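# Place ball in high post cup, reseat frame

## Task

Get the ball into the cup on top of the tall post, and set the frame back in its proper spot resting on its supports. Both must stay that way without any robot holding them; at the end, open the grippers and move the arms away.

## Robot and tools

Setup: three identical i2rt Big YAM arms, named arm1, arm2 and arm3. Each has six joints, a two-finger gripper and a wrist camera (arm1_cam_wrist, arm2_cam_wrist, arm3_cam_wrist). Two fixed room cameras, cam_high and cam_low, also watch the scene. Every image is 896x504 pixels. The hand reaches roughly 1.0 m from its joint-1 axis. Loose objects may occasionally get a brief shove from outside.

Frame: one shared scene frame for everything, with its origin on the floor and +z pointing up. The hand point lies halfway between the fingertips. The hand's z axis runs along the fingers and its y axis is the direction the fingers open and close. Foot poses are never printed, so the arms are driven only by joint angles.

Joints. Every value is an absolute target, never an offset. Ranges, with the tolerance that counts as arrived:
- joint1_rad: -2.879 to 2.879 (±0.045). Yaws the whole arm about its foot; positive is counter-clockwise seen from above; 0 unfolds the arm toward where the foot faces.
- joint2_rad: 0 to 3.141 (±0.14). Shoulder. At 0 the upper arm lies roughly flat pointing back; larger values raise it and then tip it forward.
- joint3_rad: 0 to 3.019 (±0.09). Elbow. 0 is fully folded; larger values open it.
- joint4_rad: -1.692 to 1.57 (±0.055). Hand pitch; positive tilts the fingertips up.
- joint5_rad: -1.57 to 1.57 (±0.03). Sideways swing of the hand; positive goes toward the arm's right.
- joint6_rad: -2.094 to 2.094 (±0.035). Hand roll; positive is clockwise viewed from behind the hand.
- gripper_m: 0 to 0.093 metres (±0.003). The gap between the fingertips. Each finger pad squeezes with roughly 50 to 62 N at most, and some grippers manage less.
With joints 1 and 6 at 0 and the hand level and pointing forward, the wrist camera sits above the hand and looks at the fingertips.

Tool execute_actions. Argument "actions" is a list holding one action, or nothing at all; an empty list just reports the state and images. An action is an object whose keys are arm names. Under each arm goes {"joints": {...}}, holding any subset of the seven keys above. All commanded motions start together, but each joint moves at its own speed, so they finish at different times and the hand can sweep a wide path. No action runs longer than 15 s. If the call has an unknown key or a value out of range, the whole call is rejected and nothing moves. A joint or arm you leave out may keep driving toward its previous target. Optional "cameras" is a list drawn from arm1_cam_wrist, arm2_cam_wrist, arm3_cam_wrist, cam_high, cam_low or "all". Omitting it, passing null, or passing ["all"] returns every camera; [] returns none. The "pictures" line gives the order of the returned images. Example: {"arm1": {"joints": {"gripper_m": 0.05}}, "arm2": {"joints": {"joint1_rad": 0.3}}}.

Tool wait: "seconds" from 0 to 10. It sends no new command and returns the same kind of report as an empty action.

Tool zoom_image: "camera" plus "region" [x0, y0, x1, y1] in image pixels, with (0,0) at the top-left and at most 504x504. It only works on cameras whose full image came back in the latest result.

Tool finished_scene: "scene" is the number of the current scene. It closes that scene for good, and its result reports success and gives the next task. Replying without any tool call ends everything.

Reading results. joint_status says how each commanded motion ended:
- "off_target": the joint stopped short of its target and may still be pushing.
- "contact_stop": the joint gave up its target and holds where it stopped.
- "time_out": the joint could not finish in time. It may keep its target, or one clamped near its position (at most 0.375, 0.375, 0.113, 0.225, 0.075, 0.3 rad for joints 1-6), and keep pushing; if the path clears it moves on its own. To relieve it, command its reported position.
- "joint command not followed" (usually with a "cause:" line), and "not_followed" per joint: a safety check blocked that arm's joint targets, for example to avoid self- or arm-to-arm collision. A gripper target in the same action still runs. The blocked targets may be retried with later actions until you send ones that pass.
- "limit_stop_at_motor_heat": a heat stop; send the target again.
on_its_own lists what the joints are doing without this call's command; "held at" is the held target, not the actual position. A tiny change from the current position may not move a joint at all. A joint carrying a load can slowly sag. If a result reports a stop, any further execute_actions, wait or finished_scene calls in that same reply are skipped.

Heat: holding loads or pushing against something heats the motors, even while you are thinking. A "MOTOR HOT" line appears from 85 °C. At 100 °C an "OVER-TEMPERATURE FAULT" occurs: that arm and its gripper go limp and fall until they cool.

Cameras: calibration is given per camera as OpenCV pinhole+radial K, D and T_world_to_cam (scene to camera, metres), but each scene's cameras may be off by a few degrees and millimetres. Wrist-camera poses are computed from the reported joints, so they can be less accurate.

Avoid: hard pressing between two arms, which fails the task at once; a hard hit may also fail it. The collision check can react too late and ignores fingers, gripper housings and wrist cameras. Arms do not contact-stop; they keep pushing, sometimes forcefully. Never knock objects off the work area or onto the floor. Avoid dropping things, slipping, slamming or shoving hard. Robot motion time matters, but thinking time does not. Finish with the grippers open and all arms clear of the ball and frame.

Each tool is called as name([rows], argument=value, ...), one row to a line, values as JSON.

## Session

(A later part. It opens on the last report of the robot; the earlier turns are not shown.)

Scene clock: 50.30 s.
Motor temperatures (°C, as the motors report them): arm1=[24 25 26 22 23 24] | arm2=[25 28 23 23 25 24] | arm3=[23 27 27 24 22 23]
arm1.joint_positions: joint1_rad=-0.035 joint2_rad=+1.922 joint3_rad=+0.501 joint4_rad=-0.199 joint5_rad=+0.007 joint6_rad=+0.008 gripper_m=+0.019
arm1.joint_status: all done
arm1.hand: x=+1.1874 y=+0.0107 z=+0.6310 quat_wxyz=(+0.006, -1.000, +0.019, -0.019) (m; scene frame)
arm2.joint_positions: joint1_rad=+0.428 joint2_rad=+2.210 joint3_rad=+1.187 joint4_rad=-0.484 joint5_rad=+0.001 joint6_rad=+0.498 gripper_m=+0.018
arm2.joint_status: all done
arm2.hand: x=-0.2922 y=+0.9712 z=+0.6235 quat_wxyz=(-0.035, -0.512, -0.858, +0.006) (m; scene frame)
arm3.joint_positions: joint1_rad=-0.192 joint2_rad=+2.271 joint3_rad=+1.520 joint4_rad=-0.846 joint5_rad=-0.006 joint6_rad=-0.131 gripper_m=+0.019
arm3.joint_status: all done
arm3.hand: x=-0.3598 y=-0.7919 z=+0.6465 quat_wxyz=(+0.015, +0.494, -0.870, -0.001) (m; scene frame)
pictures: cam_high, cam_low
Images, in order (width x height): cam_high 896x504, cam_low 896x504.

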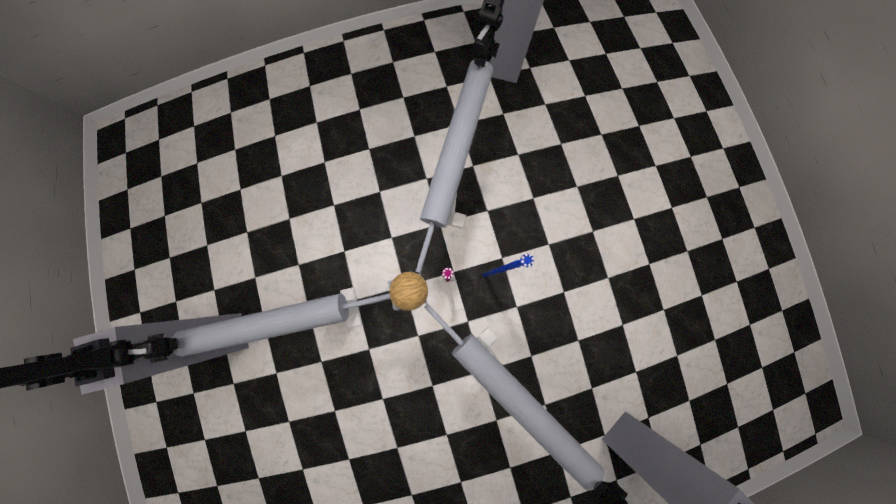

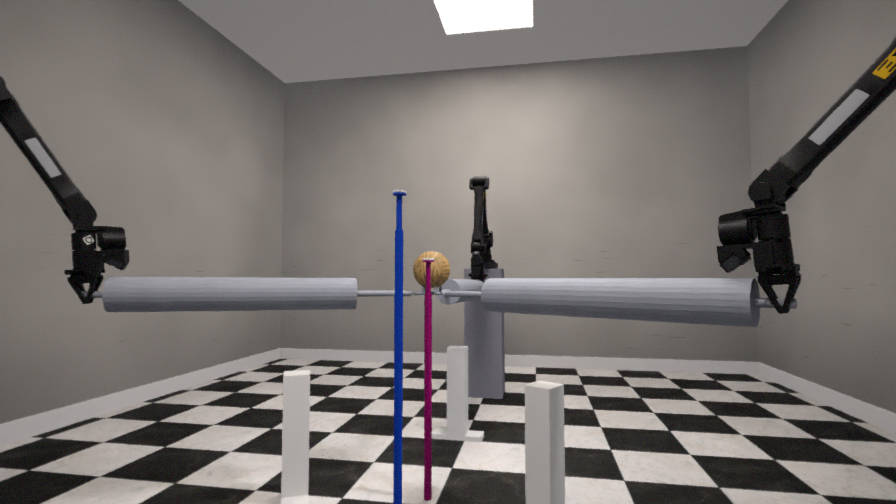

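execute_actions([
  {"arm1":{"joints":{"joint2_rad":1.52,"joint3_rad":0.53,"joint4_rad":-0.615}},"arm2":{"joints":{"joint2_rad":1.985,"joint3_rad":1.17,"joint4_rad":-0.69}},"arm3":{"joints":{"joint2_rad":2.078,"joint3_rad":1.58,"joint4_rad":-1.035}}},
], cameras=[])

execute_actions([
  {"arm1":{"joints":{"joint2_rad":1.245,"joint3_rad":0.65,"joint4_rad":-1.0}},"arm2":{"joints":{"joint2_rad":1.812,"joint3_rad":1.25,"joint4_rad":-0.922}},"arm3":{"joints":{"joint2_rad":1.96,"joint3_rad":1.685,"joint4_rad":-1.25}}},
], cameras=[])

execute_actions([
  {"arm1":{"joints":{"joint2_rad":1.115,"joint3_rad":0.8,"joint4_rad":-1.27}},"arm2":{"joints":{"joint2_rad":1.711,"joint3_rad":1.35,"joint4_rad":-1.12}},"arm3":{"joints":{"joint2_rad":1.9,"joint3_rad":1.82,"joint4_rad":-1.44}}},
], cameras=[])

execute_actions([
  {"arm1":{"joints":{"joint2_rad":1.4,"joint3_rad":1.18,"joint4_rad":-1.345}},"arm2":{"joints":{"joint1_rad":0.27,"joint6_rad":0.338,"joint2_rad":1.458,"joint3_rad":1.128,"joint4_rad":-1.2}},"arm3":{"joints":{"joint1_rad":-0.012,"joint6_rad":0.06,"joint2_rad":1.725,"joint3_rad":1.63,"joint4_rad":-1.45}}},
], cameras=[])

execute_actions([
  {"arm1":{"joints":{"joint2_rad":1.69,"joint3_rad":1.555,"joint4_rad":-1.4}},"arm2":{"joints":{"joint1_rad":0.036,"joint6_rad":0.104,"joint2_rad":1.265,"joint3_rad":0.936,"joint4_rad":-1.225}},"arm3":{"joints":{"joint1_rad":0.212,"joint6_rad":0.285,"joint2_rad":1.62,"joint3_rad":1.495,"joint4_rad":-1.415}}},
], cameras=["cam_high","cam_low"])

Scene clock: 63.93 s.
Motor temperatures (°C, as the motors report them): arm1=[24 25 25 22 23 24] | arm2=[25 29 23 23 25 24] | arm3=[23 28 28 24 22 23]
arm1.joint_positions: joint1_rad=-0.035 joint2_rad=+1.537 joint3_rad=+0.515 joint4_rad=-0.591 joint5_rad=+0.008 joint6_rad=+0.008 gripper_m=+0.019
arm1.joint_status: all done
arm1.hand: x=+1.1841 y=+0.0103 z=+0.7312 quat_wxyz=(+0.007, -1.000, +0.019, -0.016) (m; scene frame)
arm2.joint_positions: joint1_rad=+0.420 joint2_rad=+2.000 joint3_rad=+1.174 joint4_rad=-0.684 joint5_rad=+0.006 joint6_rad=+0.491 gripper_m=+0.018
arm2.joint_status: all done
arm2.hand: x=-0.2966 y=+0.9691 z=+0.7213 quat_wxyz=(-0.033, -0.512, -0.858, +0.009) (m; scene frame)
arm3.joint_positions: joint1_rad=-0.190 joint2_rad=+2.103 joint3_rad=+1.523 joint4_rad=-1.026 joint5_rad=-0.013 joint6_rad=-0.130 gripper_m=+0.019
arm3.joint_status: all done
arm3.hand: x=-0.3658 y=-0.7960 z=+0.7442 quat_wxyz=(+0.020, +0.494, -0.869, -0.003) (m; scene frame)
pictures: none
No camera images: the call's "cameras" was empty. Leave "cameras" out to get every camera's image.

Scene clock: 65.07 s.
Motor temperatures (°C, as the motors report them): arm1=[24 25 26 22 23 24] | arm2=[25 29 24 23 25 24] | arm3=[23 28 28 24 22 23]
arm1.joint_positions: joint1_rad=-0.035 joint2_rad=+1.252 joint3_rad=+0.607 joint4_rad=-0.961 joint5_rad=+0.015 joint6_rad=+0.008 gripper_m=+0.019
arm1.joint_status: all done
arm1.hand: x=+1.1863 y=+0.0109 z=+0.8278 quat_wxyz=(+0.011, -1.000, +0.019, -0.012) (m; scene frame)
arm2.joint_positions: joint1_rad=+0.420 joint2_rad=+1.827 joint3_rad=+1.221 joint4_rad=-0.889 joint5_rad=+0.006 joint6_rad=+0.491 gripper_m=+0.018
arm2.joint_status: all done
arm2.hand: x=-0.2957 y=+0.9695 z=+0.8179 quat_wxyz=(-0.040, -0.512, -0.858, +0.009) (m; scene frame)
arm3.joint_positions: joint1_rad=-0.186 joint2_rad=+1.995 joint3_rad=+1.615 joint4_rad=-1.244 joint5_rad=-0.015 joint6_rad=-0.127 gripper_m=+0.019
arm3.joint_status: all done
arm3.hand: x=-0.3686 y=-0.7967 z=+0.8377 quat_wxyz=(+0.029, +0.494, -0.869, +0.000) (m; scene frame)
pictures: none
No camera images: the call's "cameras" was empty. Leave "cameras" out to get every camera's image.

Scene clock: 66.20 s.
Motor temperatures (°C, as the motors report them): arm1=[24 25 26 22 23 24] | arm2=[25 29 24 23 25 24] | arm3=[23 28 29 24 22 23]
arm1.joint_positions: joint1_rad=-0.035 joint2_rad=+1.125 joint3_rad=+0.741 joint4_rad=-1.236 joint5_rad=+0.018 joint6_rad=+0.008 gripper_m=+0.019
arm1.joint_status: all done
arm1.hand: x=+1.1896 y=+0.0109 z=+0.9044 quat_wxyz=(+0.012, -1.000, +0.019, -0.019) (m; scene frame)
arm2.joint_positions: joint1_rad=+0.420 joint2_rad=+1.735 joint3_rad=+1.317 joint4_rad=-1.074 joint5_rad=+0.005 joint6_rad=+0.491 gripper_m=+0.018
arm2.joint_status: all done
arm2.hand: x=-0.2933 y=+0.9688 z=+0.8940 quat_wxyz=(-0.042, -0.512, -0.858, +0.009) (m; scene frame)
arm3.joint_positions: joint1_rad=-0.186 joint2_rad=+1.945 joint3_rad=+1.738 joint4_rad=-1.438 joint5_rad=-0.014 joint6_rad=-0.127 gripper_m=+0.019
arm3.joint_status: all done
arm3.hand: x=-0.3693 y=-0.7987 z=+0.9113 quat_wxyz=(+0.038, +0.494, -0.868, +0.004) (m; scene frame)
pictures: none
No camera images: the call's "cameras" was empty. Leave "cameras" out to get every camera's image.

Scene clock: 67.33 s.
Motor temperatures (°C, as the motors report them): arm1=[24 25 27 22 23 24] | arm2=[25 29 24 23 25 24] | arm3=[23 28 29 24 22 23]
arm1.joint_positions: joint1_rad=-0.037 joint2_rad=+1.418 joint3_rad=+1.103 joint4_rad=-1.320 joint5_rad=+0.018 joint6_rad=+0.010 gripper_m=+0.019
arm1.joint_status: all done
arm1.hand: x=+1.0732 y=+0.0151 z=+0.9442 quat_wxyz=(+0.012, -0.999, +0.022, -0.027) (m; scene frame)
arm2.joint_positions: joint1_rad=+0.287 joint2_rad=+1.470 joint3_rad=+1.131 joint4_rad=-1.182 joint5_rad=-0.001 joint6_rad=+0.357 gripper_m=+0.018
arm2.joint_status: all done
arm2.hand: x=-0.4065 y=+0.9782 z=+0.9423 quat_wxyz=(-0.027, -0.512, -0.859, +0.008) (m; scene frame)
arm3.joint_positions: joint1_rad=+0.010 joint2_rad=+1.761 joint3_rad=+1.602 joint4_rad=-1.479 joint5_rad=-0.020 joint6_rad=+0.068 gripper_m=+0.019
arm3.joint_status: all done
arm3.hand: x=-0.4918 y=-0.7902 z=+0.9614 quat_wxyz=(+0.035, +0.494, -0.868, +0.007) (m; scene frame)
pictures: none
No camera images: the call's "cameras" was empty. Leave "cameras" out to get every camera's image.

Scene clock: 68.47 s.
Motor temperatures (°C, as the motors report them): arm1=[24 25 27 22 23 24] | arm2=[25 28 24 23 25 24] | arm3=[23 28 29 24 22 23]
arm1.joint_positions: joint1_rad=-0.043 joint2_rad=+1.726 joint3_rad=+1.467 joint4_rad=-1.386 joint5_rad=+0.015 joint6_rad=+0.007 gripper_m=+0.019
arm1.joint_status: all done
arm1.hand: x=+0.9537 y=+0.0214 z=+0.9450 quat_wxyz=(+0.010, -0.999, +0.023, -0.032) (m; scene frame)
arm2.joint_positions: joint1_rad=+0.057 joint2_rad=+1.269 joint3_rad=+0.927 joint4_rad=-1.212 joint5_rad=-0.010 joint6_rad=+0.125 gripper_m=+0.018
arm2.joint_status: all done
arm2.hand: x=-0.5271 y=+0.9832 z=+0.9391 quat_wxyz=(-0.012, -0.511, -0.859, +0.003) (m; scene frame)
arm3.joint_positions: joint1_rad=+0.234 joint2_rad=+1.673 joint3_rad=+1.466 joint4_rad=-1.439 joint5_rad=-0.029 joint6_rad=+0.291 gripper_m=+0.019
arm3.joint_status: all done
arm3.hand: x=-0.6117 y=-0.7865 z=+0.9551 quat_wxyz=(+0.038, +0.494, -0.868, +0.014) (m; scene frame)
pictures: cam_high, cam_low
Images, in order (width x height): cam_high 896x504, cam_low 896x504.

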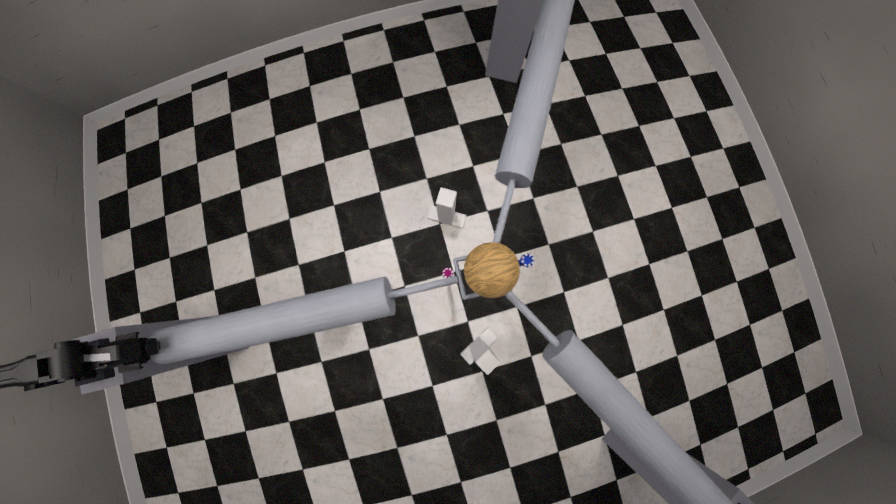

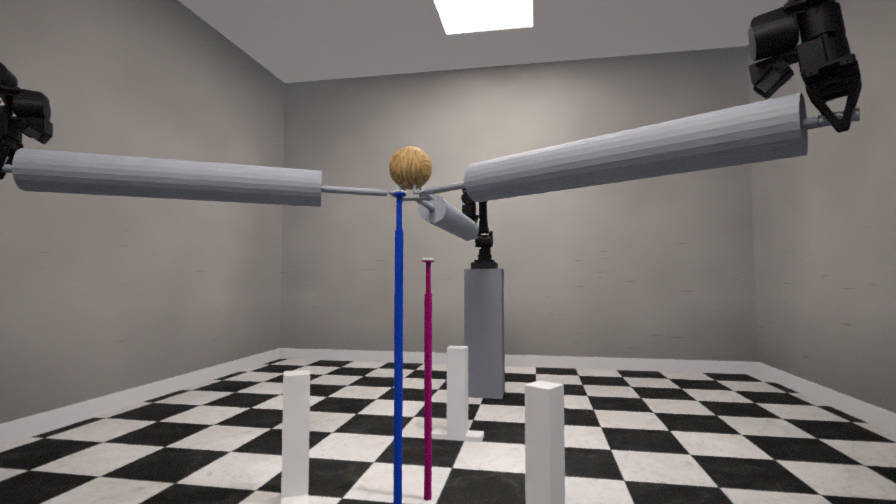

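execute_actions([
  {"arm1":{"joints":{"joint1_rad":-0.02,"joint2_rad":1.995,"joint3_rad":2.03,"joint4_rad":-1.56}},"arm2":{"joints":{"joint1_rad":-0.3,"joint6_rad":-0.23,"joint2_rad":1.125,"joint3_rad":0.82,"joint4_rad":-1.25}},"arm3":{"joints":{"joint1_rad":0.455,"joint6_rad":0.53,"joint2_rad":1.575,"joint3_rad":1.445,"joint4_rad":-1.415}}},
], cameras=["cam_high","cam_low"])

zoom_image(camera="cam_low", region=[340, 120, 470, 250])

zoom_image(camera="cam_high", region=[460, 190, 600, 330])

Scene clock: 76.73 s.
Motor temperatures (°C, as the motors report them): arm1=[24 26 31 22 24 24] | arm2=[25 28 25 23 25 24] | arm3=[23 27 30 24 23 23]
arm1.joint_positions: joint1_rad=-0.042 joint2_rad=+2.044 joint3_rad=+1.935 joint4_rad=-1.555 joint5_rad=+0.012 joint6_rad=+0.007 gripper_m=+0.019
arm1.joint_status: joint3_rad time_out (moved +0.469 of +0.563); the others done
arm1.on_its_own: joint3_rad reads +1.935 and still pushes toward +2.030 since a time_out
arm1.hand: x=+0.8404 y=+0.0247 z=+0.9459 quat_wxyz=(+0.008, -0.999, +0.022, -0.041) (m; scene frame)
arm2.joint_positions: joint1_rad=-0.282 joint2_rad=+1.134 joint3_rad=+0.808 joint4_rad=-1.238 joint5_rad=-0.012 joint6_rad=-0.215 gripper_m=+0.018
arm2.joint_status: all done
arm2.hand: x=-0.6435 y=+0.9825 z=+0.9350 quat_wxyz=(-0.009, -0.511, -0.860, +0.002) (m; scene frame)
arm3.joint_positions: joint1_rad=+0.469 joint2_rad=+1.633 joint3_rad=+1.417 joint4_rad=-1.429 joint5_rad=-0.034 joint6_rad=+0.527 gripper_m=+0.019
arm3.joint_status: all done
arm3.hand: x=-0.7255 y=-0.7887 z=+0.9562 quat_wxyz=(+0.035, +0.494, -0.868, +0.021) (m; scene frame)
pictures: cam_high, cam_low
Images, in order (width x height): cam_high 896x504, cam_low 896x504.

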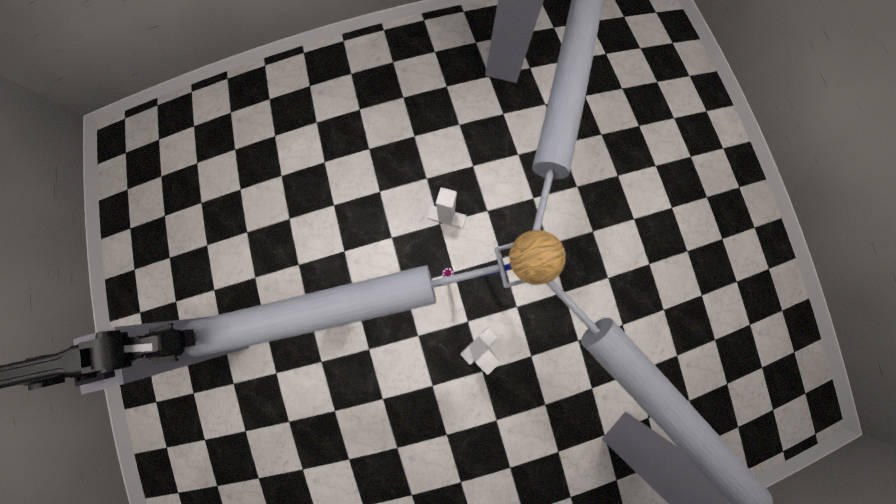

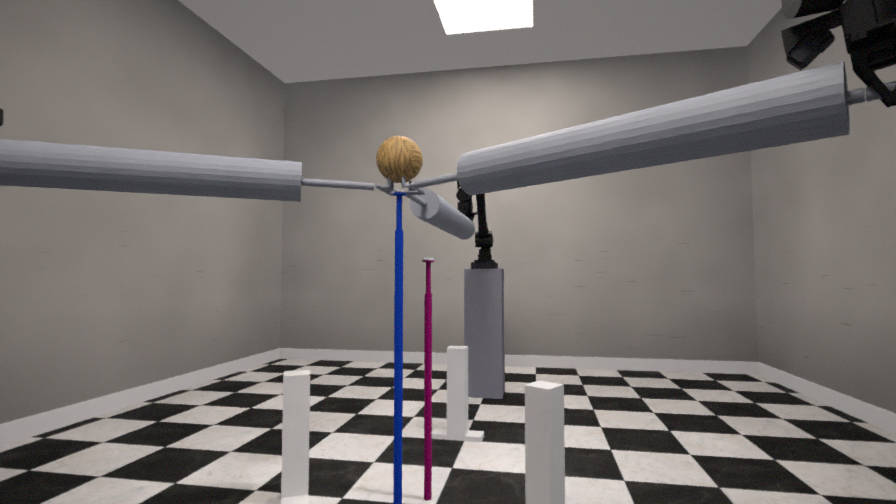

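Region (340, 120, 470, 250) of cam_low's 896x504 image, scaled by 3.877, with more detail than that image has.

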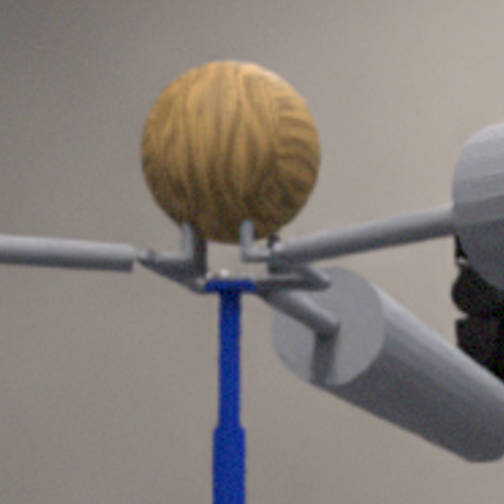

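Region (460, 190, 600, 330) of cam_high's 896x504 image, scaled by 3.600, with more detail than that image has.

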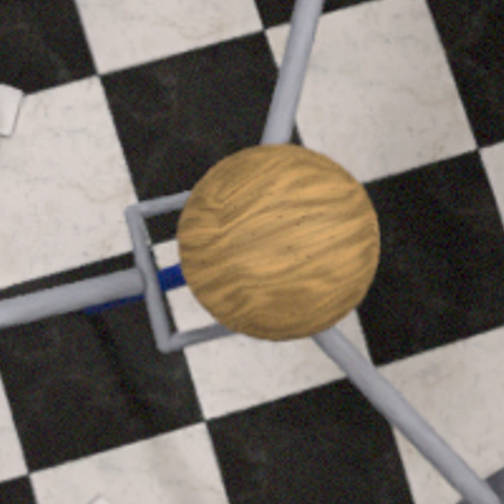

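execute_actions([
  {"arm1":{"joints":{"joint2_rad":2.03,"joint3_rad":1.915,"joint4_rad":-1.48}},"arm2":{"joints":{"joint2_rad":1.158,"joint3_rad":0.772,"joint4_rad":-1.165}},"arm3":{"joints":{"joint2_rad":1.635,"joint3_rad":1.4,"joint4_rad":-1.35}}},
], cameras=["cam_high","cam_low"])

zoom_image(camera="cam_low", region=[340, 120, 470, 250])

Scene clock: 82.27 s.
Motor temperatures (°C, as the motors report them): arm1=[24 27 33 22 24 24] | arm2=[25 28 26 23 25 24] | arm3=[23 27 30 24 23 23]
arm1.joint_positions: joint1_rad=-0.042 joint2_rad=+2.055 joint3_rad=+1.895 joint4_rad=-1.502 joint5_rad=+0.012 joint6_rad=+0.007 gripper_m=+0.019
arm1.joint_status: all done
arm1.hand: x=+0.8390 y=+0.0248 z=+0.9239 quat_wxyz=(+0.008, -0.999, +0.022, -0.040) (m; scene frame)
arm2.joint_positions: joint1_rad=-0.285 joint2_rad=+1.164 joint3_rad=+0.766 joint4_rad=-1.172 joint5_rad=-0.009 joint6_rad=-0.218 gripper_m=+0.018
arm2.joint_status: all done
arm2.hand: x=-0.6448 y=+0.9819 z=+0.9122 quat_wxyz=(-0.006, -0.511, -0.860, +0.001) (m; scene frame)
arm3.joint_positions: joint1_rad=+0.470 joint2_rad=+1.644 joint3_rad=+1.378 joint4_rad=-1.381 joint5_rad=-0.030 joint6_rad=+0.527 gripper_m=+0.019
arm3.joint_status: all done
arm3.hand: x=-0.7254 y=-0.7894 z=+0.9366 quat_wxyz=(+0.034, +0.494, -0.868, +0.022) (m; scene frame)
pictures: cam_high, cam_low
Images, in order (width x height): cam_high 896x504, cam_low 896x504.

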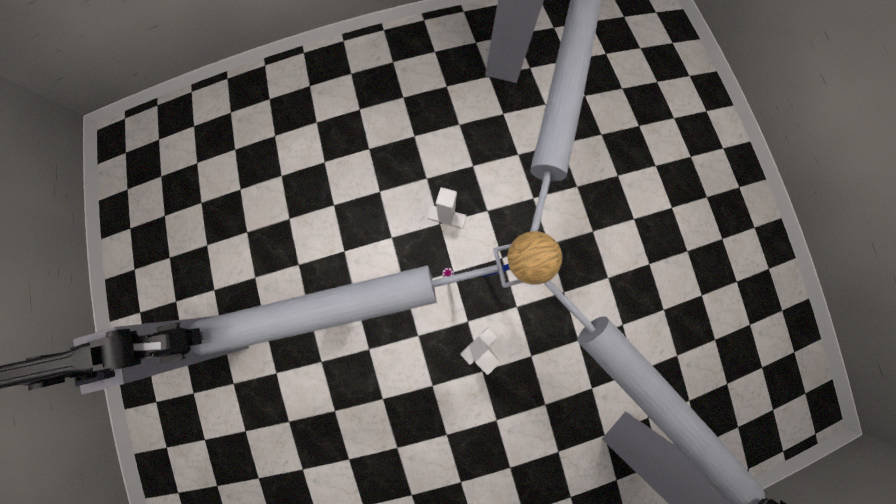

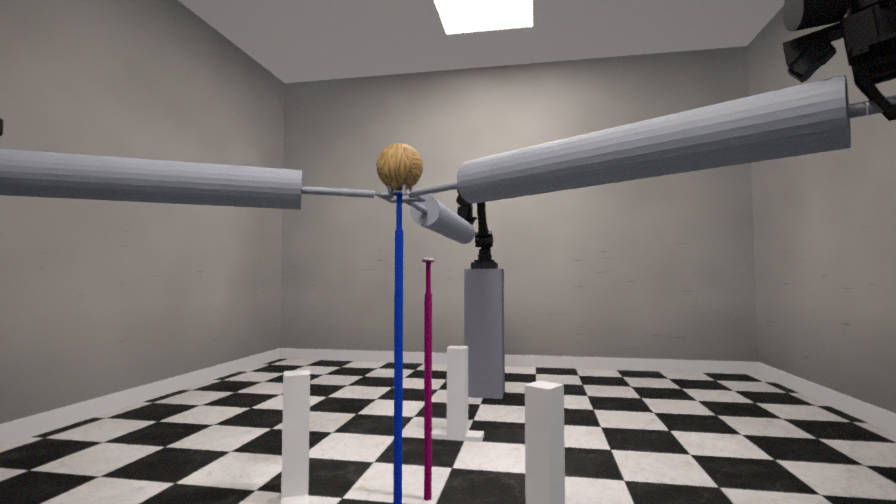

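Region (340, 120, 470, 250) of cam_low's 896x504 image, scaled by 3.877, with more detail than that image has.

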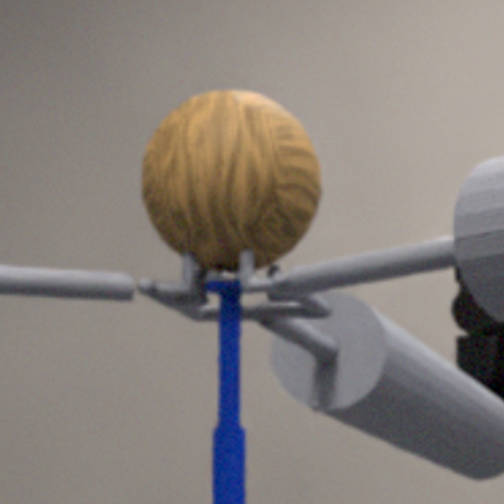

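execute_actions([
  {"arm1":{"joints":{"joint2_rad":2.045,"joint3_rad":1.885,"joint4_rad":-1.44}},"arm2":{"joints":{"joint2_rad":1.185,"joint3_rad":0.74,"joint4_rad":-1.105}},"arm3":{"joints":{"joint2_rad":1.655,"joint3_rad":1.368,"joint4_rad":-1.305}}},
], cameras=["cam_low"])

execute_actions([
  {"arm1":{"joints":{"joint2_rad":2.065,"joint3_rad":1.83,"joint4_rad":-1.365}},"arm2":{"joints":{"joint2_rad":1.245,"joint3_rad":0.668,"joint4_rad":-0.98}},"arm3":{"joints":{"joint2_rad":1.685,"joint3_rad":1.305,"joint4_rad":-1.215}}},
], cameras=["cam_low"])

zoom_image(camera="cam_low", region=[340, 120, 470, 250])

Scene clock: 93.50 s.
Motor temperatures (°C, as the motors report them): arm1=[24 27 31 22 24 24] | arm2=[25 27 26 23 25 24] | arm3=[23 26 31 24 23 23]
arm1.joint_positions: joint1_rad=-0.042 joint2_rad=+2.055 joint3_rad=+1.870 joint4_rad=-1.469 joint5_rad=+0.010 joint6_rad=+0.007 gripper_m=+0.019
arm1.joint_status: all done
arm1.hand: x=+0.8387 y=+0.0247 z=+0.9137 quat_wxyz=(+0.008, -0.999, +0.022, -0.037) (m; scene frame)
arm2.joint_positions: joint1_rad=-0.285 joint2_rad=+1.185 joint3_rad=+0.735 joint4_rad=-1.121 joint5_rad=-0.009 joint6_rad=-0.218 gripper_m=+0.018
arm2.joint_status: all done
arm2.hand: x=-0.6449 y=+0.9819 z=+0.8960 quat_wxyz=(-0.006, -0.511, -0.860, +0.001) (m; scene frame)
arm3.joint_positions: joint1_rad=+0.470 joint2_rad=+1.656 joint3_rad=+1.349 joint4_rad=-1.340 joint5_rad=-0.031 joint6_rad=+0.527 gripper_m=+0.019
arm3.joint_status: all done
arm3.hand: x=-0.7256 y=-0.7893 z=+0.9208 quat_wxyz=(+0.034, +0.494, -0.868, +0.022) (m; scene frame)
pictures: cam_low
Images, in order (width x height): cam_low 896x504.

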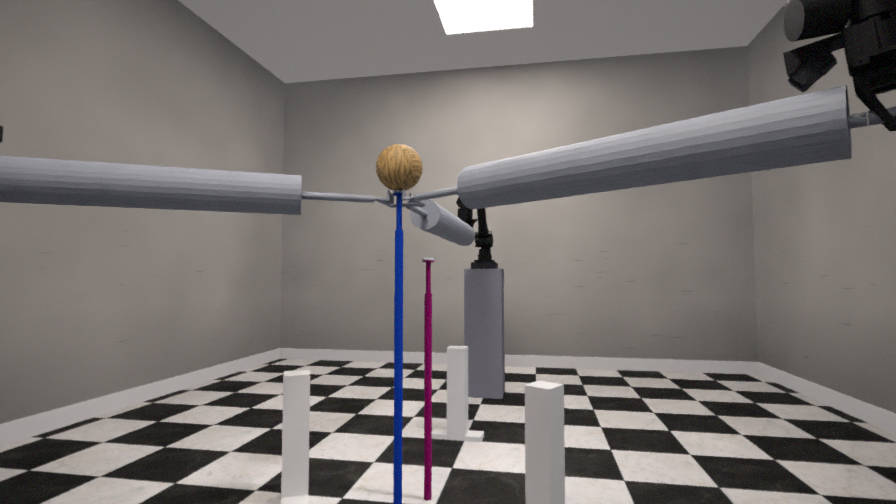

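Scene clock: 94.30 s.
Motor temperatures (°C, as the motors report them): arm1=[24 27 31 22 24 24] | arm2=[25 27 26 23 25 24] | arm3=[23 26 31 24 23 23]
arm1.joint_positions: joint1_rad=-0.041 joint2_rad=+2.085 joint3_rad=+1.814 joint4_rad=-1.387 joint5_rad=+0.009 joint6_rad=+0.007 gripper_m=+0.019
arm1.joint_status: all done
arm1.hand: x=+0.8375 y=+0.0246 z=+0.8749 quat_wxyz=(+0.007, -0.999, +0.022, -0.038) (m; scene frame)
arm2.joint_positions: joint1_rad=-0.285 joint2_rad=+1.251 joint3_rad=+0.666 joint4_rad=-0.988 joint5_rad=-0.009 joint6_rad=-0.219 gripper_m=+0.018
arm2.joint_status: all done
arm2.hand: x=-0.6452 y=+0.9827 z=+0.8555 quat_wxyz=(-0.005, -0.511, -0.860, +0.000) (m; scene frame)
arm3.joint_positions: joint1_rad=+0.470 joint2_rad=+1.697 joint3_rad=+1.288 joint4_rad=-1.241 joint5_rad=-0.028 joint6_rad=+0.527 gripper_m=+0.019
arm3.joint_status: all done
arm3.hand: x=-0.7253 y=-0.7884 z=+0.8795 quat_wxyz=(+0.033, +0.494, -0.868, +0.024) (m; scene frame)
pictures: cam_low
Images, in order (width x height): cam_low 896x504.

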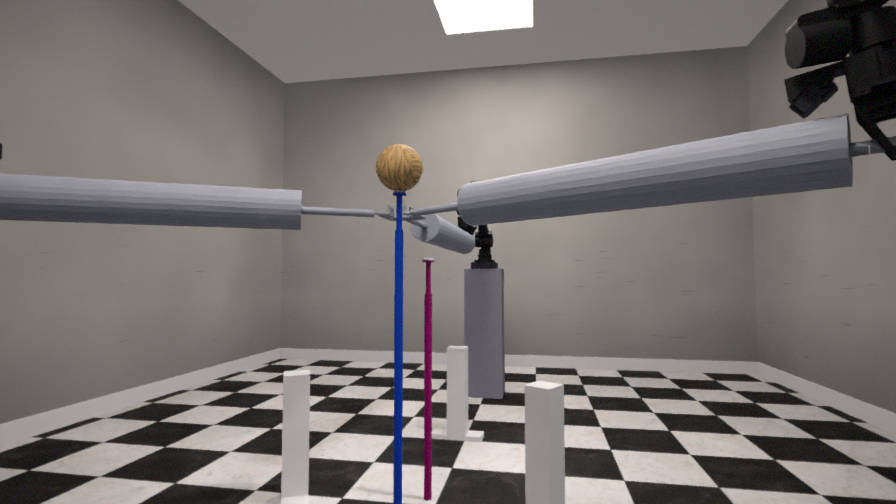

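Region (340, 120, 470, 250) of cam_low's 896x504 image, scaled by 3.877, with more detail than that image has.

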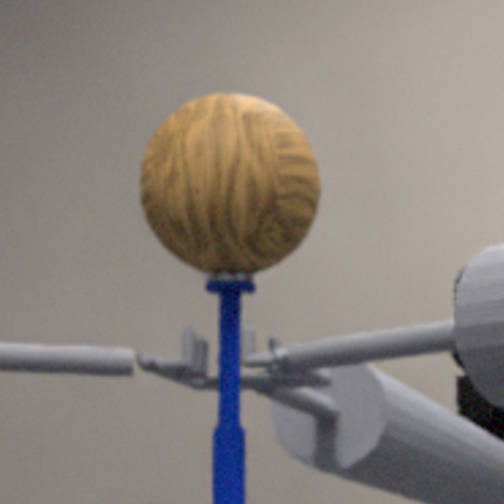

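execute_actions([
  {"arm1":{"joints":{"joint1_rad":-0.035,"joint2_rad":1.9,"joint3_rad":1.58,"joint4_rad":-1.27}},"arm2":{"joints":{"joint1_rad":-0.105,"joint6_rad":-0.03,"joint2_rad":1.305,"joint3_rad":0.74,"joint4_rad":-0.98}},"arm3":{"joints":{"joint1_rad":0.335,"joint6_rad":0.395,"joint3_rad":1.32}}},
], cameras=["cam_high"])

execute_actions([
  {"arm1":{"joints":{"joint2_rad":1.615,"joint3_rad":1.172,"joint4_rad":-1.14}},"arm2":{"joints":{"joint1_rad":0.178,"joint6_rad":0.25,"joint2_rad":1.47,"joint3_rad":0.91,"joint4_rad":-0.965}},"arm3":{"joints":{"joint1_rad":0.092,"joint6_rad":0.15,"joint2_rad":1.745,"joint3_rad":1.425,"joint4_rad":-1.25}}},
], cameras=["cam_high"])

execute_actions([
  {"arm1":{"joints":{"joint2_rad":1.435,"joint3_rad":0.885,"joint4_rad":-1.04}},"arm2":{"joints":{"joint1_rad":0.325,"joint6_rad":0.395,"joint2_rad":1.645,"joint3_rad":1.065,"joint4_rad":-0.93}},"arm3":{"joints":{"joint1_rad":-0.065,"joint6_rad":-0.005,"joint2_rad":1.855,"joint3_rad":1.535,"joint4_rad":-1.24}}},
], cameras=[])

execute_actions([
  {"arm1":{"joints":{"joint1_rad":-0.03,"joint2_rad":1.245,"joint3_rad":0.63,"joint4_rad":-0.975}},"arm2":{"joints":{"joint1_rad":0.43,"joint6_rad":0.505,"joint2_rad":1.822,"joint3_rad":1.25,"joint4_rad":-0.91}},"arm3":{"joints":{"joint1_rad":-0.202,"joint6_rad":-0.138,"joint2_rad":1.98,"joint3_rad":1.68,"joint4_rad":-1.25}}},
], cameras=["cam_high"])

Scene clock: 106.37 s.
Motor temperatures (°C, as the motors report them): arm1=[24 28 30 22 24 24] | arm2=[25 27 26 23 25 24] | arm3=[23 26 30 24 24 23]
arm1.joint_positions: joint1_rad=-0.044 joint2_rad=+1.932 joint3_rad=+1.574 joint4_rad=-1.286 joint5_rad=+0.011 joint6_rad=+0.007 gripper_m=+0.019
arm1.joint_status: all done
arm1.hand: x=+0.8925 y=+0.0243 z=+0.8763 quat_wxyz=(+0.008, -0.999, +0.024, -0.031) (m; scene frame)
arm2.joint_positions: joint1_rad=-0.111 joint2_rad=+1.307 joint3_rad=+0.707 joint4_rad=-0.968 joint5_rad=-0.006 joint6_rad=-0.044 gripper_m=+0.018
arm2.joint_status: all done
arm2.hand: x=-0.5908 y=+0.9829 z=+0.8531 quat_wxyz=(-0.006, -0.511, -0.860, +0.002) (m; scene frame)
arm3.joint_positions: joint1_rad=+0.351 joint2_rad=+1.697 joint3_rad=+1.288 joint4_rad=-1.227 joint5_rad=-0.024 joint6_rad=+0.409 gripper_m=+0.019
arm3.joint_status: all done
arm3.hand: x=-0.6685 y=-0.7885 z=+0.8789 quat_wxyz=(+0.031, +0.494, -0.869, +0.016) (m; scene frame)
pictures: cam_high
Images, in order (width x height): cam_high 896x504.

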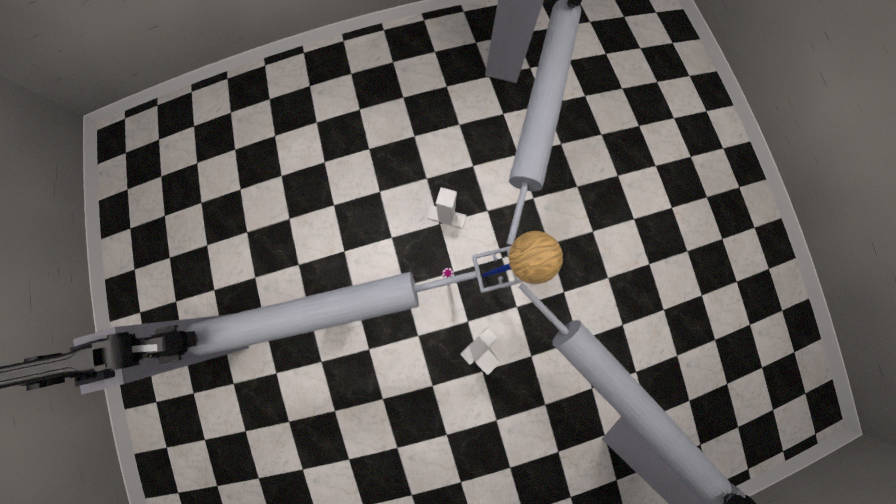

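Scene clock: 107.50 s.
Motor temperatures (°C, as the motors report them): arm1=[24 28 30 22 24 24] | arm2=[25 27 26 23 25 24] | arm3=[23 26 31 24 23 23]
arm1.joint_positions: joint1_rad=-0.044 joint2_rad=+1.629 joint3_rad=+1.167 joint4_rad=-1.158 joint5_rad=+0.012 joint6_rad=+0.006 gripper_m=+0.019
arm1.joint_status: all done
arm1.hand: x=+1.0099 y=+0.0196 z=+0.8822 quat_wxyz=(+0.009, -1.000, +0.023, -0.019) (m; scene frame)
arm2.joint_positions: joint1_rad=+0.164 joint2_rad=+1.486 joint3_rad=+0.887 joint4_rad=-0.958 joint5_rad=+0.002 joint6_rad=+0.229 gripper_m=+0.018
arm2.joint_status: all done
arm2.hand: x=-0.4751 y=+0.9752 z=+0.8533 quat_wxyz=(-0.009, -0.510, -0.860, +0.007) (m; scene frame)
arm3.joint_positions: joint1_rad=+0.108 joint2_rad=+1.750 joint3_rad=+1.366 joint4_rad=-1.253 joint5_rad=-0.010 joint6_rad=+0.166 gripper_m=+0.019
arm3.joint_status: all done
arm3.hand: x=-0.5471 y=-0.7949 z=+0.8805 quat_wxyz=(+0.030, +0.495, -0.868, +0.013) (m; scene frame)
pictures: cam_high
Images, in order (width x height): cam_high 896x504.

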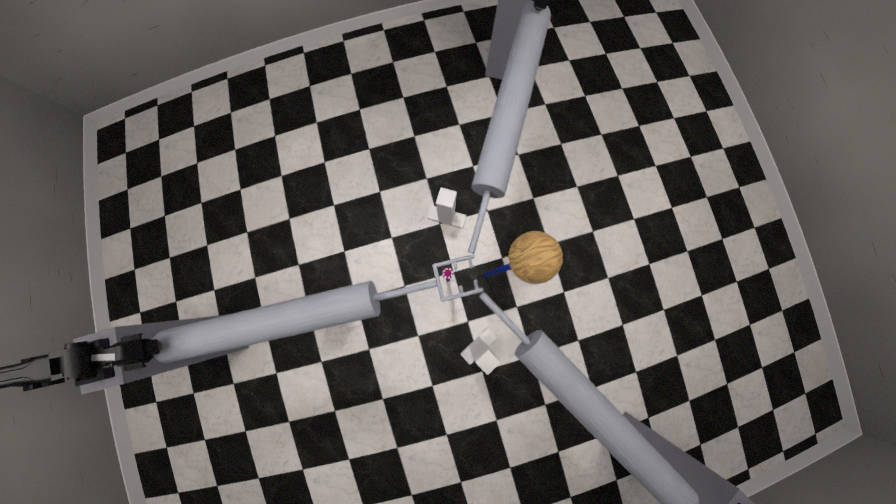

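Scene clock: 108.47 s.
Motor temperatures (°C, as the motors report them): arm1=[24 28 30 22 24 24] | arm2=[25 27 26 23 25 24] | arm3=[23 26 31 24 23 23]
arm1.joint_positions: joint1_rad=-0.044 joint2_rad=+1.457 joint3_rad=+0.881 joint4_rad=-1.055 joint5_rad=+0.013 joint6_rad=+0.006 gripper_m=+0.019
arm1.joint_status: all done
arm1.hand: x=+1.0991 y=+0.0165 z=+0.8536 quat_wxyz=(+0.009, -0.999, +0.023, -0.025) (m; scene frame)
arm2.joint_positions: joint1_rad=+0.312 joint2_rad=+1.669 joint3_rad=+1.043 joint4_rad=-0.918 joint5_rad=+0.002 joint6_rad=+0.378 gripper_m=+0.018
arm2.joint_status: all done
arm2.hand: x=-0.3851 y=+0.9723 z=+0.8322 quat_wxyz=(-0.016, -0.510, -0.860, +0.008) (m; scene frame)
arm3.joint_positions: joint1_rad=-0.053 joint2_rad=+1.871 joint3_rad=+1.470 joint4_rad=-1.241 joint5_rad=-0.005 joint6_rad=+0.006 gripper_m=+0.019
arm3.joint_status: all done
arm3.hand: x=-0.4556 y=-0.7960 z=+0.8555 quat_wxyz=(+0.033, +0.494, -0.869, +0.012) (m; scene frame)
pictures: none
No camera images: the call's "cameras" was empty. Leave "cameras" out to get every camera's image.

Scene clock: 109.43 s.
Motor temperatures (°C, as the motors report them): arm1=[24 28 30 22 24 24] | arm2=[25 27 26 23 25 24] | arm3=[23 26 31 24 23 23]
arm1.joint_positions: joint1_rad=-0.044 joint2_rad=+1.262 joint3_rad=+0.626 joint4_rad=-0.991 joint5_rad=+0.013 joint6_rad=+0.006 gripper_m=+0.019
arm1.joint_status: all done
arm1.hand: x=+1.1856 y=+0.0131 z=+0.8312 quat_wxyz=(+0.009, -0.999, +0.023, -0.023) (m; scene frame)
arm2.joint_positions: joint1_rad=+0.416 joint2_rad=+1.847 joint3_rad=+1.227 joint4_rad=-0.896 joint5_rad=+0.009 joint6_rad=+0.483 gripper_m=+0.018
arm2.joint_status: all done
arm2.hand: x=-0.2985 y=+0.9680 z=+0.8099 quat_wxyz=(-0.030, -0.511, -0.859, +0.010) (m; scene frame)
arm3.joint_positions: joint1_rad=-0.186 joint2_rad=+1.996 joint3_rad=+1.617 joint4_rad=-1.250 joint5_rad=-0.001 joint6_rad=-0.128 gripper_m=+0.019
arm3.joint_status: all done
arm3.hand: x=-0.3670 y=-0.7989 z=+0.8373 quat_wxyz=(+0.029, +0.495, -0.869, +0.007) (m; scene frame)
pictures: cam_high
Images, in order (width x height): cam_high 896x504.

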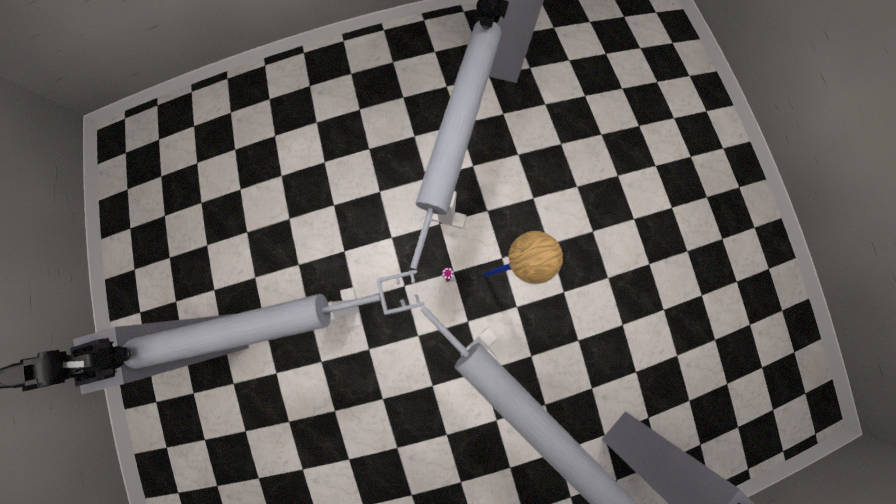

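execute_actions([
  {"arm1":{"joints":{"joint2_rad":1.535,"joint3_rad":0.515,"joint4_rad":-0.585}},"arm2":{"joints":{"joint2_rad":1.995,"joint3_rad":1.17,"joint4_rad":-0.67}},"arm3":{"joints":{"joint2_rad":2.1,"joint3_rad":1.56,"joint4_rad":-1.015}}},
], cameras=[])

execute_actions([
  {"arm1":{"joints":{"joint2_rad":1.915,"joint3_rad":0.502,"joint4_rad":-0.195}},"arm2":{"joints":{"joint2_rad":2.21,"joint3_rad":1.195,"joint4_rad":-0.47}},"arm3":{"joints":{"joint2_rad":2.262,"joint3_rad":1.53,"joint4_rad":-0.83}}},
], cameras=[])

execute_actions([
  {"arm1":{"joints":{"joint2_rad":2.3,"joint3_rad":0.593,"joint4_rad":0.1}},"arm2":{"joints":{"joint2_rad":2.445,"joint3_rad":1.278,"joint4_rad":-0.315}},"arm3":{"joints":{"joint2_rad":2.455,"joint3_rad":1.598,"joint4_rad":-0.685}}},
], cameras=[])

execute_actions([
  {"arm1":{"joints":{"joint2_rad":2.562,"joint3_rad":0.716,"joint4_rad":0.24}},"arm2":{"joints":{"joint1_rad":0.435,"joint2_rad":2.64,"joint3_rad":1.39,"joint4_rad":-0.235}},"arm3":{"joints":{"joint2_rad":2.628,"joint3_rad":1.688,"joint4_rad":-0.6}}},
], cameras=[])

execute_actions([
  {"arm1":{"joints":{"joint2_rad":2.637,"joint3_rad":0.752,"joint4_rad":0.263}},"arm2":{"joints":{"joint2_rad":2.706,"joint3_rad":1.43,"joint4_rad":-0.225}},"arm3":{"joints":{"joint2_rad":2.7,"joint3_rad":1.72,"joint4_rad":-0.585}}},
], cameras=["cam_low"])

Scene clock: 120.43 s.
Motor temperatures (°C, as the motors report them): arm1=[24 26 29 22 24 24] | arm2=[25 28 27 23 25 24] | arm3=[23 27 33 24 23 23]
arm1.joint_positions: joint1_rad=-0.043 joint2_rad=+1.547 joint3_rad=+0.515 joint4_rad=-0.604 joint5_rad=+0.009 joint6_rad=+0.006 gripper_m=+0.019
arm1.joint_status: all done
arm1.hand: x=+1.1892 y=+0.0126 z=+0.7289 quat_wxyz=(+0.007, -0.999, +0.023, -0.028) (m; scene frame)
arm2.joint_positions: joint1_rad=+0.424 joint2_rad=+2.023 joint3_rad=+1.181 joint4_rad=-0.666 joint5_rad=+0.001 joint6_rad=+0.490 gripper_m=+0.018
arm2.joint_status: all done
arm2.hand: x=-0.2923 y=+0.9695 z=+0.7120 quat_wxyz=(-0.034, -0.510, -0.859, +0.006) (m; scene frame)
arm3.joint_positions: joint1_rad=-0.192 joint2_rad=+2.140 joint3_rad=+1.549 joint4_rad=-1.027 joint5_rad=+0.004 joint6_rad=-0.133 gripper_m=+0.019
arm3.joint_status: all done
arm3.hand: x=-0.3593 y=-0.7948 z=+0.7311 quat_wxyz=(+0.023, +0.494, -0.869, +0.007) (m; scene frame)
pictures: none
No camera images: the call's "cameras" was empty. Leave "cameras" out to get every camera's image.

Scene clock: 121.47 s.
Motor temperatures (°C, as the motors report them): arm1=[24 26 29 22 24 24] | arm2=[25 28 27 23 25 24] | arm3=[23 27 33 24 23 23]
arm1.joint_positions: joint1_rad=-0.040 joint2_rad=+1.920 joint3_rad=+0.508 joint4_rad=-0.212 joint5_rad=+0.005 joint6_rad=+0.006 gripper_m=+0.019
arm1.joint_status: all done
arm1.hand: x=+1.1863 y=+0.0120 z=+0.6318 quat_wxyz=(+0.006, -1.000, +0.021, -0.022) (m; scene frame)
arm2.joint_positions: joint1_rad=+0.424 joint2_rad=+2.229 joint3_rad=+1.184 joint4_rad=-0.459 joint5_rad=+0.004 joint6_rad=+0.492 gripper_m=+0.018
arm2.joint_status: all done
arm2.hand: x=-0.2951 y=+0.9699 z=+0.6136 quat_wxyz=(-0.036, -0.511, -0.859, +0.008) (m; scene frame)
arm3.joint_positions: joint1_rad=-0.193 joint2_rad=+2.297 joint3_rad=+1.525 joint4_rad=-0.834 joint5_rad=+0.001 joint6_rad=-0.133 gripper_m=+0.019
arm3.joint_status: all done
arm3.hand: x=-0.3596 y=-0.7936 z=+0.6333 quat_wxyz=(+0.018, +0.494, -0.869, +0.003) (m; scene frame)
pictures: none
No camera images: the call's "cameras" was empty. Leave "cameras" out to get every camera's image.

Scene clock: 122.47 s.
Motor temperatures (°C, as the motors report them): arm1=[24 26 28 22 24 24] | arm2=[25 28 27 23 25 24] | arm3=[23 27 33 24 23 23]
arm1.joint_positions: joint1_rad=-0.039 joint2_rad=+2.301 joint3_rad=+0.599 joint4_rad=+0.087 joint5_rad=+0.002 joint6_rad=+0.006 gripper_m=+0.019
arm1.joint_status: all done
arm1.hand: x=+1.1833 y=+0.0119 z=+0.5345 quat_wxyz=(+0.004, -1.000, +0.021, -0.017) (m; scene frame)
arm2.joint_positions: joint1_rad=+0.420 joint2_rad=+2.465 joint3_rad=+1.262 joint4_rad=-0.310 joint5_rad=+0.003 joint6_rad=+0.488 gripper_m=+0.018
arm2.joint_status: all done
arm2.hand: x=-0.2994 y=+0.9697 z=+0.5138 quat_wxyz=(-0.031, -0.511, -0.859, +0.007) (m; scene frame)
arm3.joint_positions: joint1_rad=-0.192 joint2_rad=+2.481 joint3_rad=+1.566 joint4_rad=-0.682 joint5_rad=+0.002 joint6_rad=-0.133 gripper_m=+0.019
arm3.joint_status: all done
arm3.hand: x=-0.3602 y=-0.7928 z=+0.5380 quat_wxyz=(+0.013, +0.495, -0.869, +0.002) (m; scene frame)
pictures: none
No camera images: the call's "cameras" was empty. Leave "cameras" out to get every camera's image.

Scene clock: 123.43 s.
Motor temperatures (°C, as the motors report them): arm1=[24 26 28 22 24 24] | arm2=[25 28 26 23 25 24] | arm3=[23 27 32 24 23 23]
arm1.joint_positions: joint1_rad=-0.039 joint2_rad=+2.565 joint3_rad=+0.725 joint4_rad=+0.225 joint5_rad=+0.000 joint6_rad=+0.006 gripper_m=+0.019
arm1.joint_status: all done
arm1.hand: x=+1.1828 y=+0.0122 z=+0.4577 quat_wxyz=(+0.003, -1.000, +0.021, -0.017) (m; scene frame)
arm2.joint_positions: joint1_rad=+0.427 joint2_rad=+2.659 joint3_rad=+1.375 joint4_rad=-0.233 joint5_rad=+0.006 joint6_rad=+0.494 gripper_m=+0.018
arm2.joint_status: all done
arm2.hand: x=-0.2988 y=+0.9717 z=+0.4352 quat_wxyz=(-0.030, -0.511, -0.859, +0.008) (m; scene frame)
arm3.joint_positions: joint1_rad=-0.192 joint2_rad=+2.648 joint3_rad=+1.659 joint4_rad=-0.601 joint5_rad=-0.001 joint6_rad=-0.133 gripper_m=+0.019
arm3.joint_status: all done
arm3.hand: x=-0.3591 y=-0.7897 z=+0.4622 quat_wxyz=(+0.011, +0.495, -0.869, +0.000) (m; scene frame)
pictures: none
No camera images: the call's "cameras" was empty. Leave "cameras" out to get every camera's image.

Scene clock: 124.17 s.
Motor temperatures (°C, as the motors report them): arm1=[24 26 28 22 24 24] | arm2=[25 28 26 23 25 24] | arm3=[23 27 32 24 23 23]
arm1.joint_positions: joint1_rad=-0.038 joint2_rad=+2.631 joint3_rad=+0.761 joint4_rad=+0.252 joint5_rad=-0.003 joint6_rad=+0.006 gripper_m=+0.019
arm1.joint_status: all done
arm1.hand: x=+1.1848 y=+0.0113 z=+0.4372 quat_wxyz=(+0.002, -1.000, +0.020, -0.018) (m; scene frame)
arm2.joint_positions: joint1_rad=+0.427 joint2_rad=+2.701 joint3_rad=+1.410 joint4_rad=-0.229 joint5_rad=+0.002 joint6_rad=+0.494 gripper_m=+0.018
arm2.joint_status: all done
arm2.hand: x=-0.2972 y=+0.9714 z=+0.4189 quat_wxyz=(-0.028, -0.511, -0.859, +0.007) (m; scene frame)
arm3.joint_positions: joint1_rad=-0.193 joint2_rad=+2.690 joint3_rad=+1.691 joint4_rad=-0.593 joint5_rad=+0.003 joint6_rad=-0.133 gripper_m=+0.019
arm3.joint_status: all done
arm3.hand: x=-0.3578 y=-0.7898 z=+0.4443 quat_wxyz=(+0.011, +0.494, -0.869, +0.002) (m; scene frame)
pictures: cam_low
Images, in order (width x height): cam_low 896x504.

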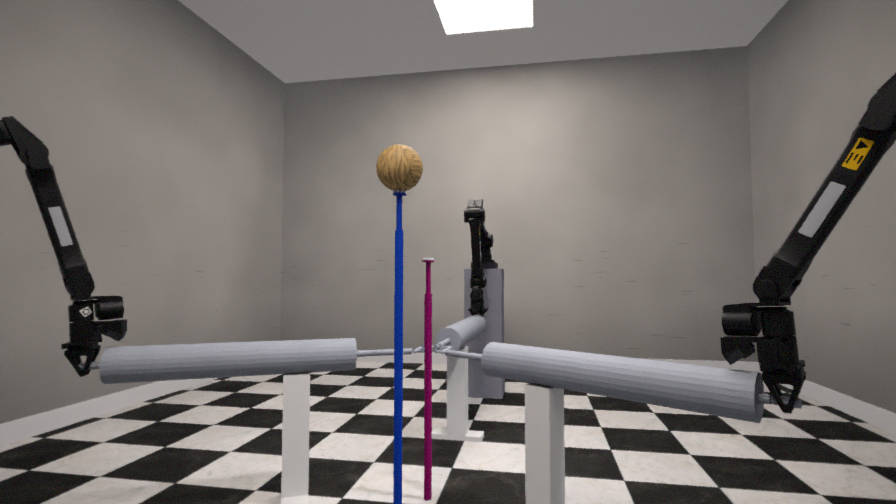

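execute_actions([
  {"arm1":{"joints":{"gripper_m":0.09}},"arm2":{"joints":{"gripper_m":0.09}},"arm3":{"joints":{"gripper_m":0.09}}},
], cameras=[])

execute_actions([
  {"arm1":{"joints":{"joint2_rad":2.0,"joint3_rad":0.5,"joint4_rad":-0.05}},"arm2":{"joints":{"joint2_rad":2.194,"joint3_rad":1.15,"joint4_rad":-0.49}},"arm3":{"joints":{"joint2_rad":2.234,"joint3_rad":1.42,"joint4_rad":-0.85}}},
], cameras=["cam_high","cam_low"])

Scene clock: 129.27 s.
Motor temperatures (°C, as the motors report them): arm1=[24 26 28 22 24 24] | arm2=[25 28 26 23 25 24] | arm3=[23 27 31 24 22 23]
arm1.joint_positions: joint1_rad=-0.038 joint2_rad=+2.631 joint3_rad=+0.761 joint4_rad=+0.252 joint5_rad=-0.003 joint6_rad=+0.006 gripper_m=+0.090
arm1.joint_status: all done
arm1.hand: x=+1.1848 y=+0.0113 z=+0.4372 quat_wxyz=(+0.002, -1.000, +0.020, -0.018) (m; scene frame)
arm2.joint_positions: joint1_rad=+0.427 joint2_rad=+2.701 joint3_rad=+1.410 joint4_rad=-0.229 joint5_rad=+0.002 joint6_rad=+0.495 gripper_m=+0.090
arm2.joint_status: all done
arm2.hand: x=-0.2972 y=+0.9715 z=+0.4189 quat_wxyz=(-0.028, -0.511, -0.859, +0.006) (m; scene frame)
arm3.joint_positions: joint1_rad=-0.193 joint2_rad=+2.690 joint3_rad=+1.692 joint4_rad=-0.593 joint5_rad=+0.003 joint6_rad=-0.133 gripper_m=+0.090
arm3.joint_status: all done
arm3.hand: x=-0.3575 y=-0.7895 z=+0.4444 quat_wxyz=(+0.011, +0.494, -0.869, +0.002) (m; scene frame)
pictures: none
No camera images: the call's "cameras" was empty. Leave "cameras" out to get every camera's image.

Scene clock: 130.73 s.
Motor temperatures (°C, as the motors report them): arm1=[24 26 28 22 24 24] | arm2=[25 28 26 23 25 24] | arm3=[23 27 31 24 22 23]
arm1.joint_positions: joint1_rad=-0.038 joint2_rad=+1.997 joint3_rad=+0.502 joint4_rad=-0.034 joint5_rad=-0.003 joint6_rad=+0.006 gripper_m=+0.090
arm1.joint_status: all done
arm1.hand: x=+1.1690 y=+0.0108 z=+0.6122 quat_wxyz=(+0.002, -0.999, +0.020, +0.026) (m; scene frame)
arm2.joint_positions: joint1_rad=+0.427 joint2_rad=+2.181 joint3_rad=+1.155 joint4_rad=-0.476 joint5_rad=+0.002 joint6_rad=+0.496 gripper_m=+0.090
arm2.joint_status: all done
arm2.hand: x=-0.2992 y=+0.9750 z=+0.6307 quat_wxyz=(-0.037, -0.511, -0.859, +0.007) (m; scene frame)
arm3.joint_positions: joint1_rad=-0.193 joint2_rad=+2.206 joint3_rad=+1.424 joint4_rad=-0.840 joint5_rad=+0.003 joint6_rad=-0.133 gripper_m=+0.090
arm3.joint_status: all done
arm3.hand: x=-0.3774 y=-0.8171 z=+0.6571 quat_wxyz=(+0.025, +0.494, -0.869, +0.008) (m; scene frame)
pictures: cam_high, cam_low
Images, in order (width x height): cam_high 896x504, cam_low 896x504.

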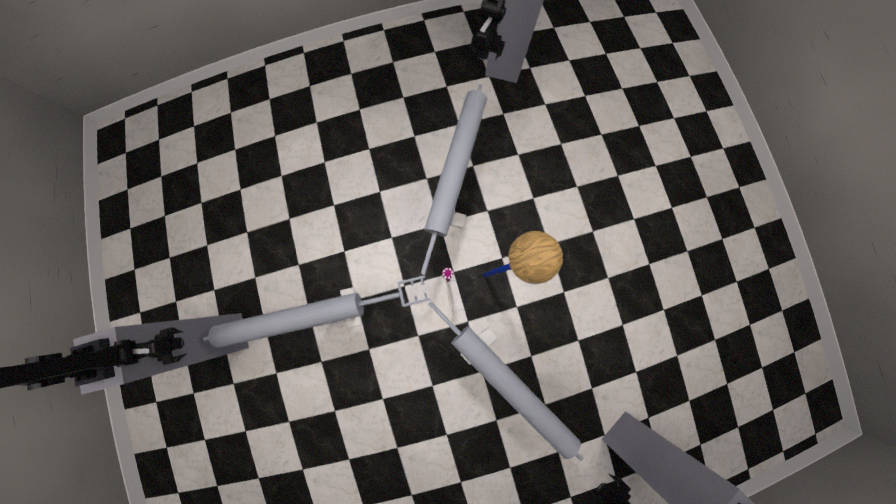

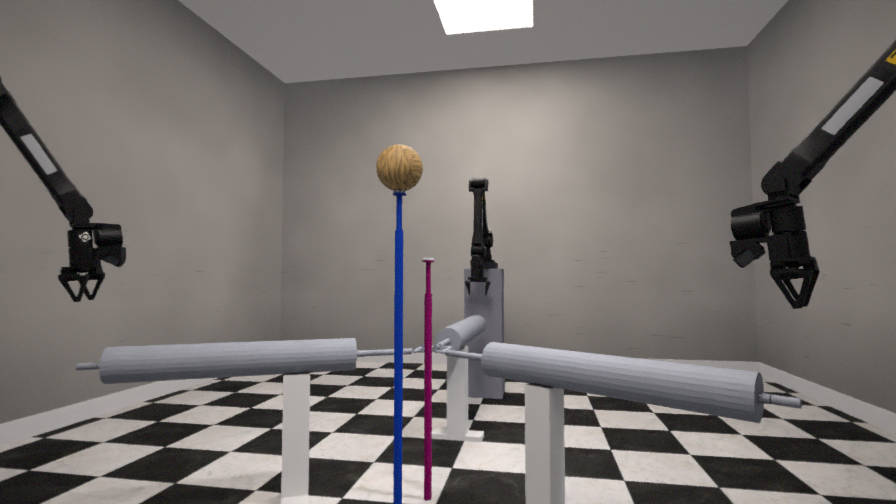

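finished_scene(scene=2)

The scene is finished: the task was done.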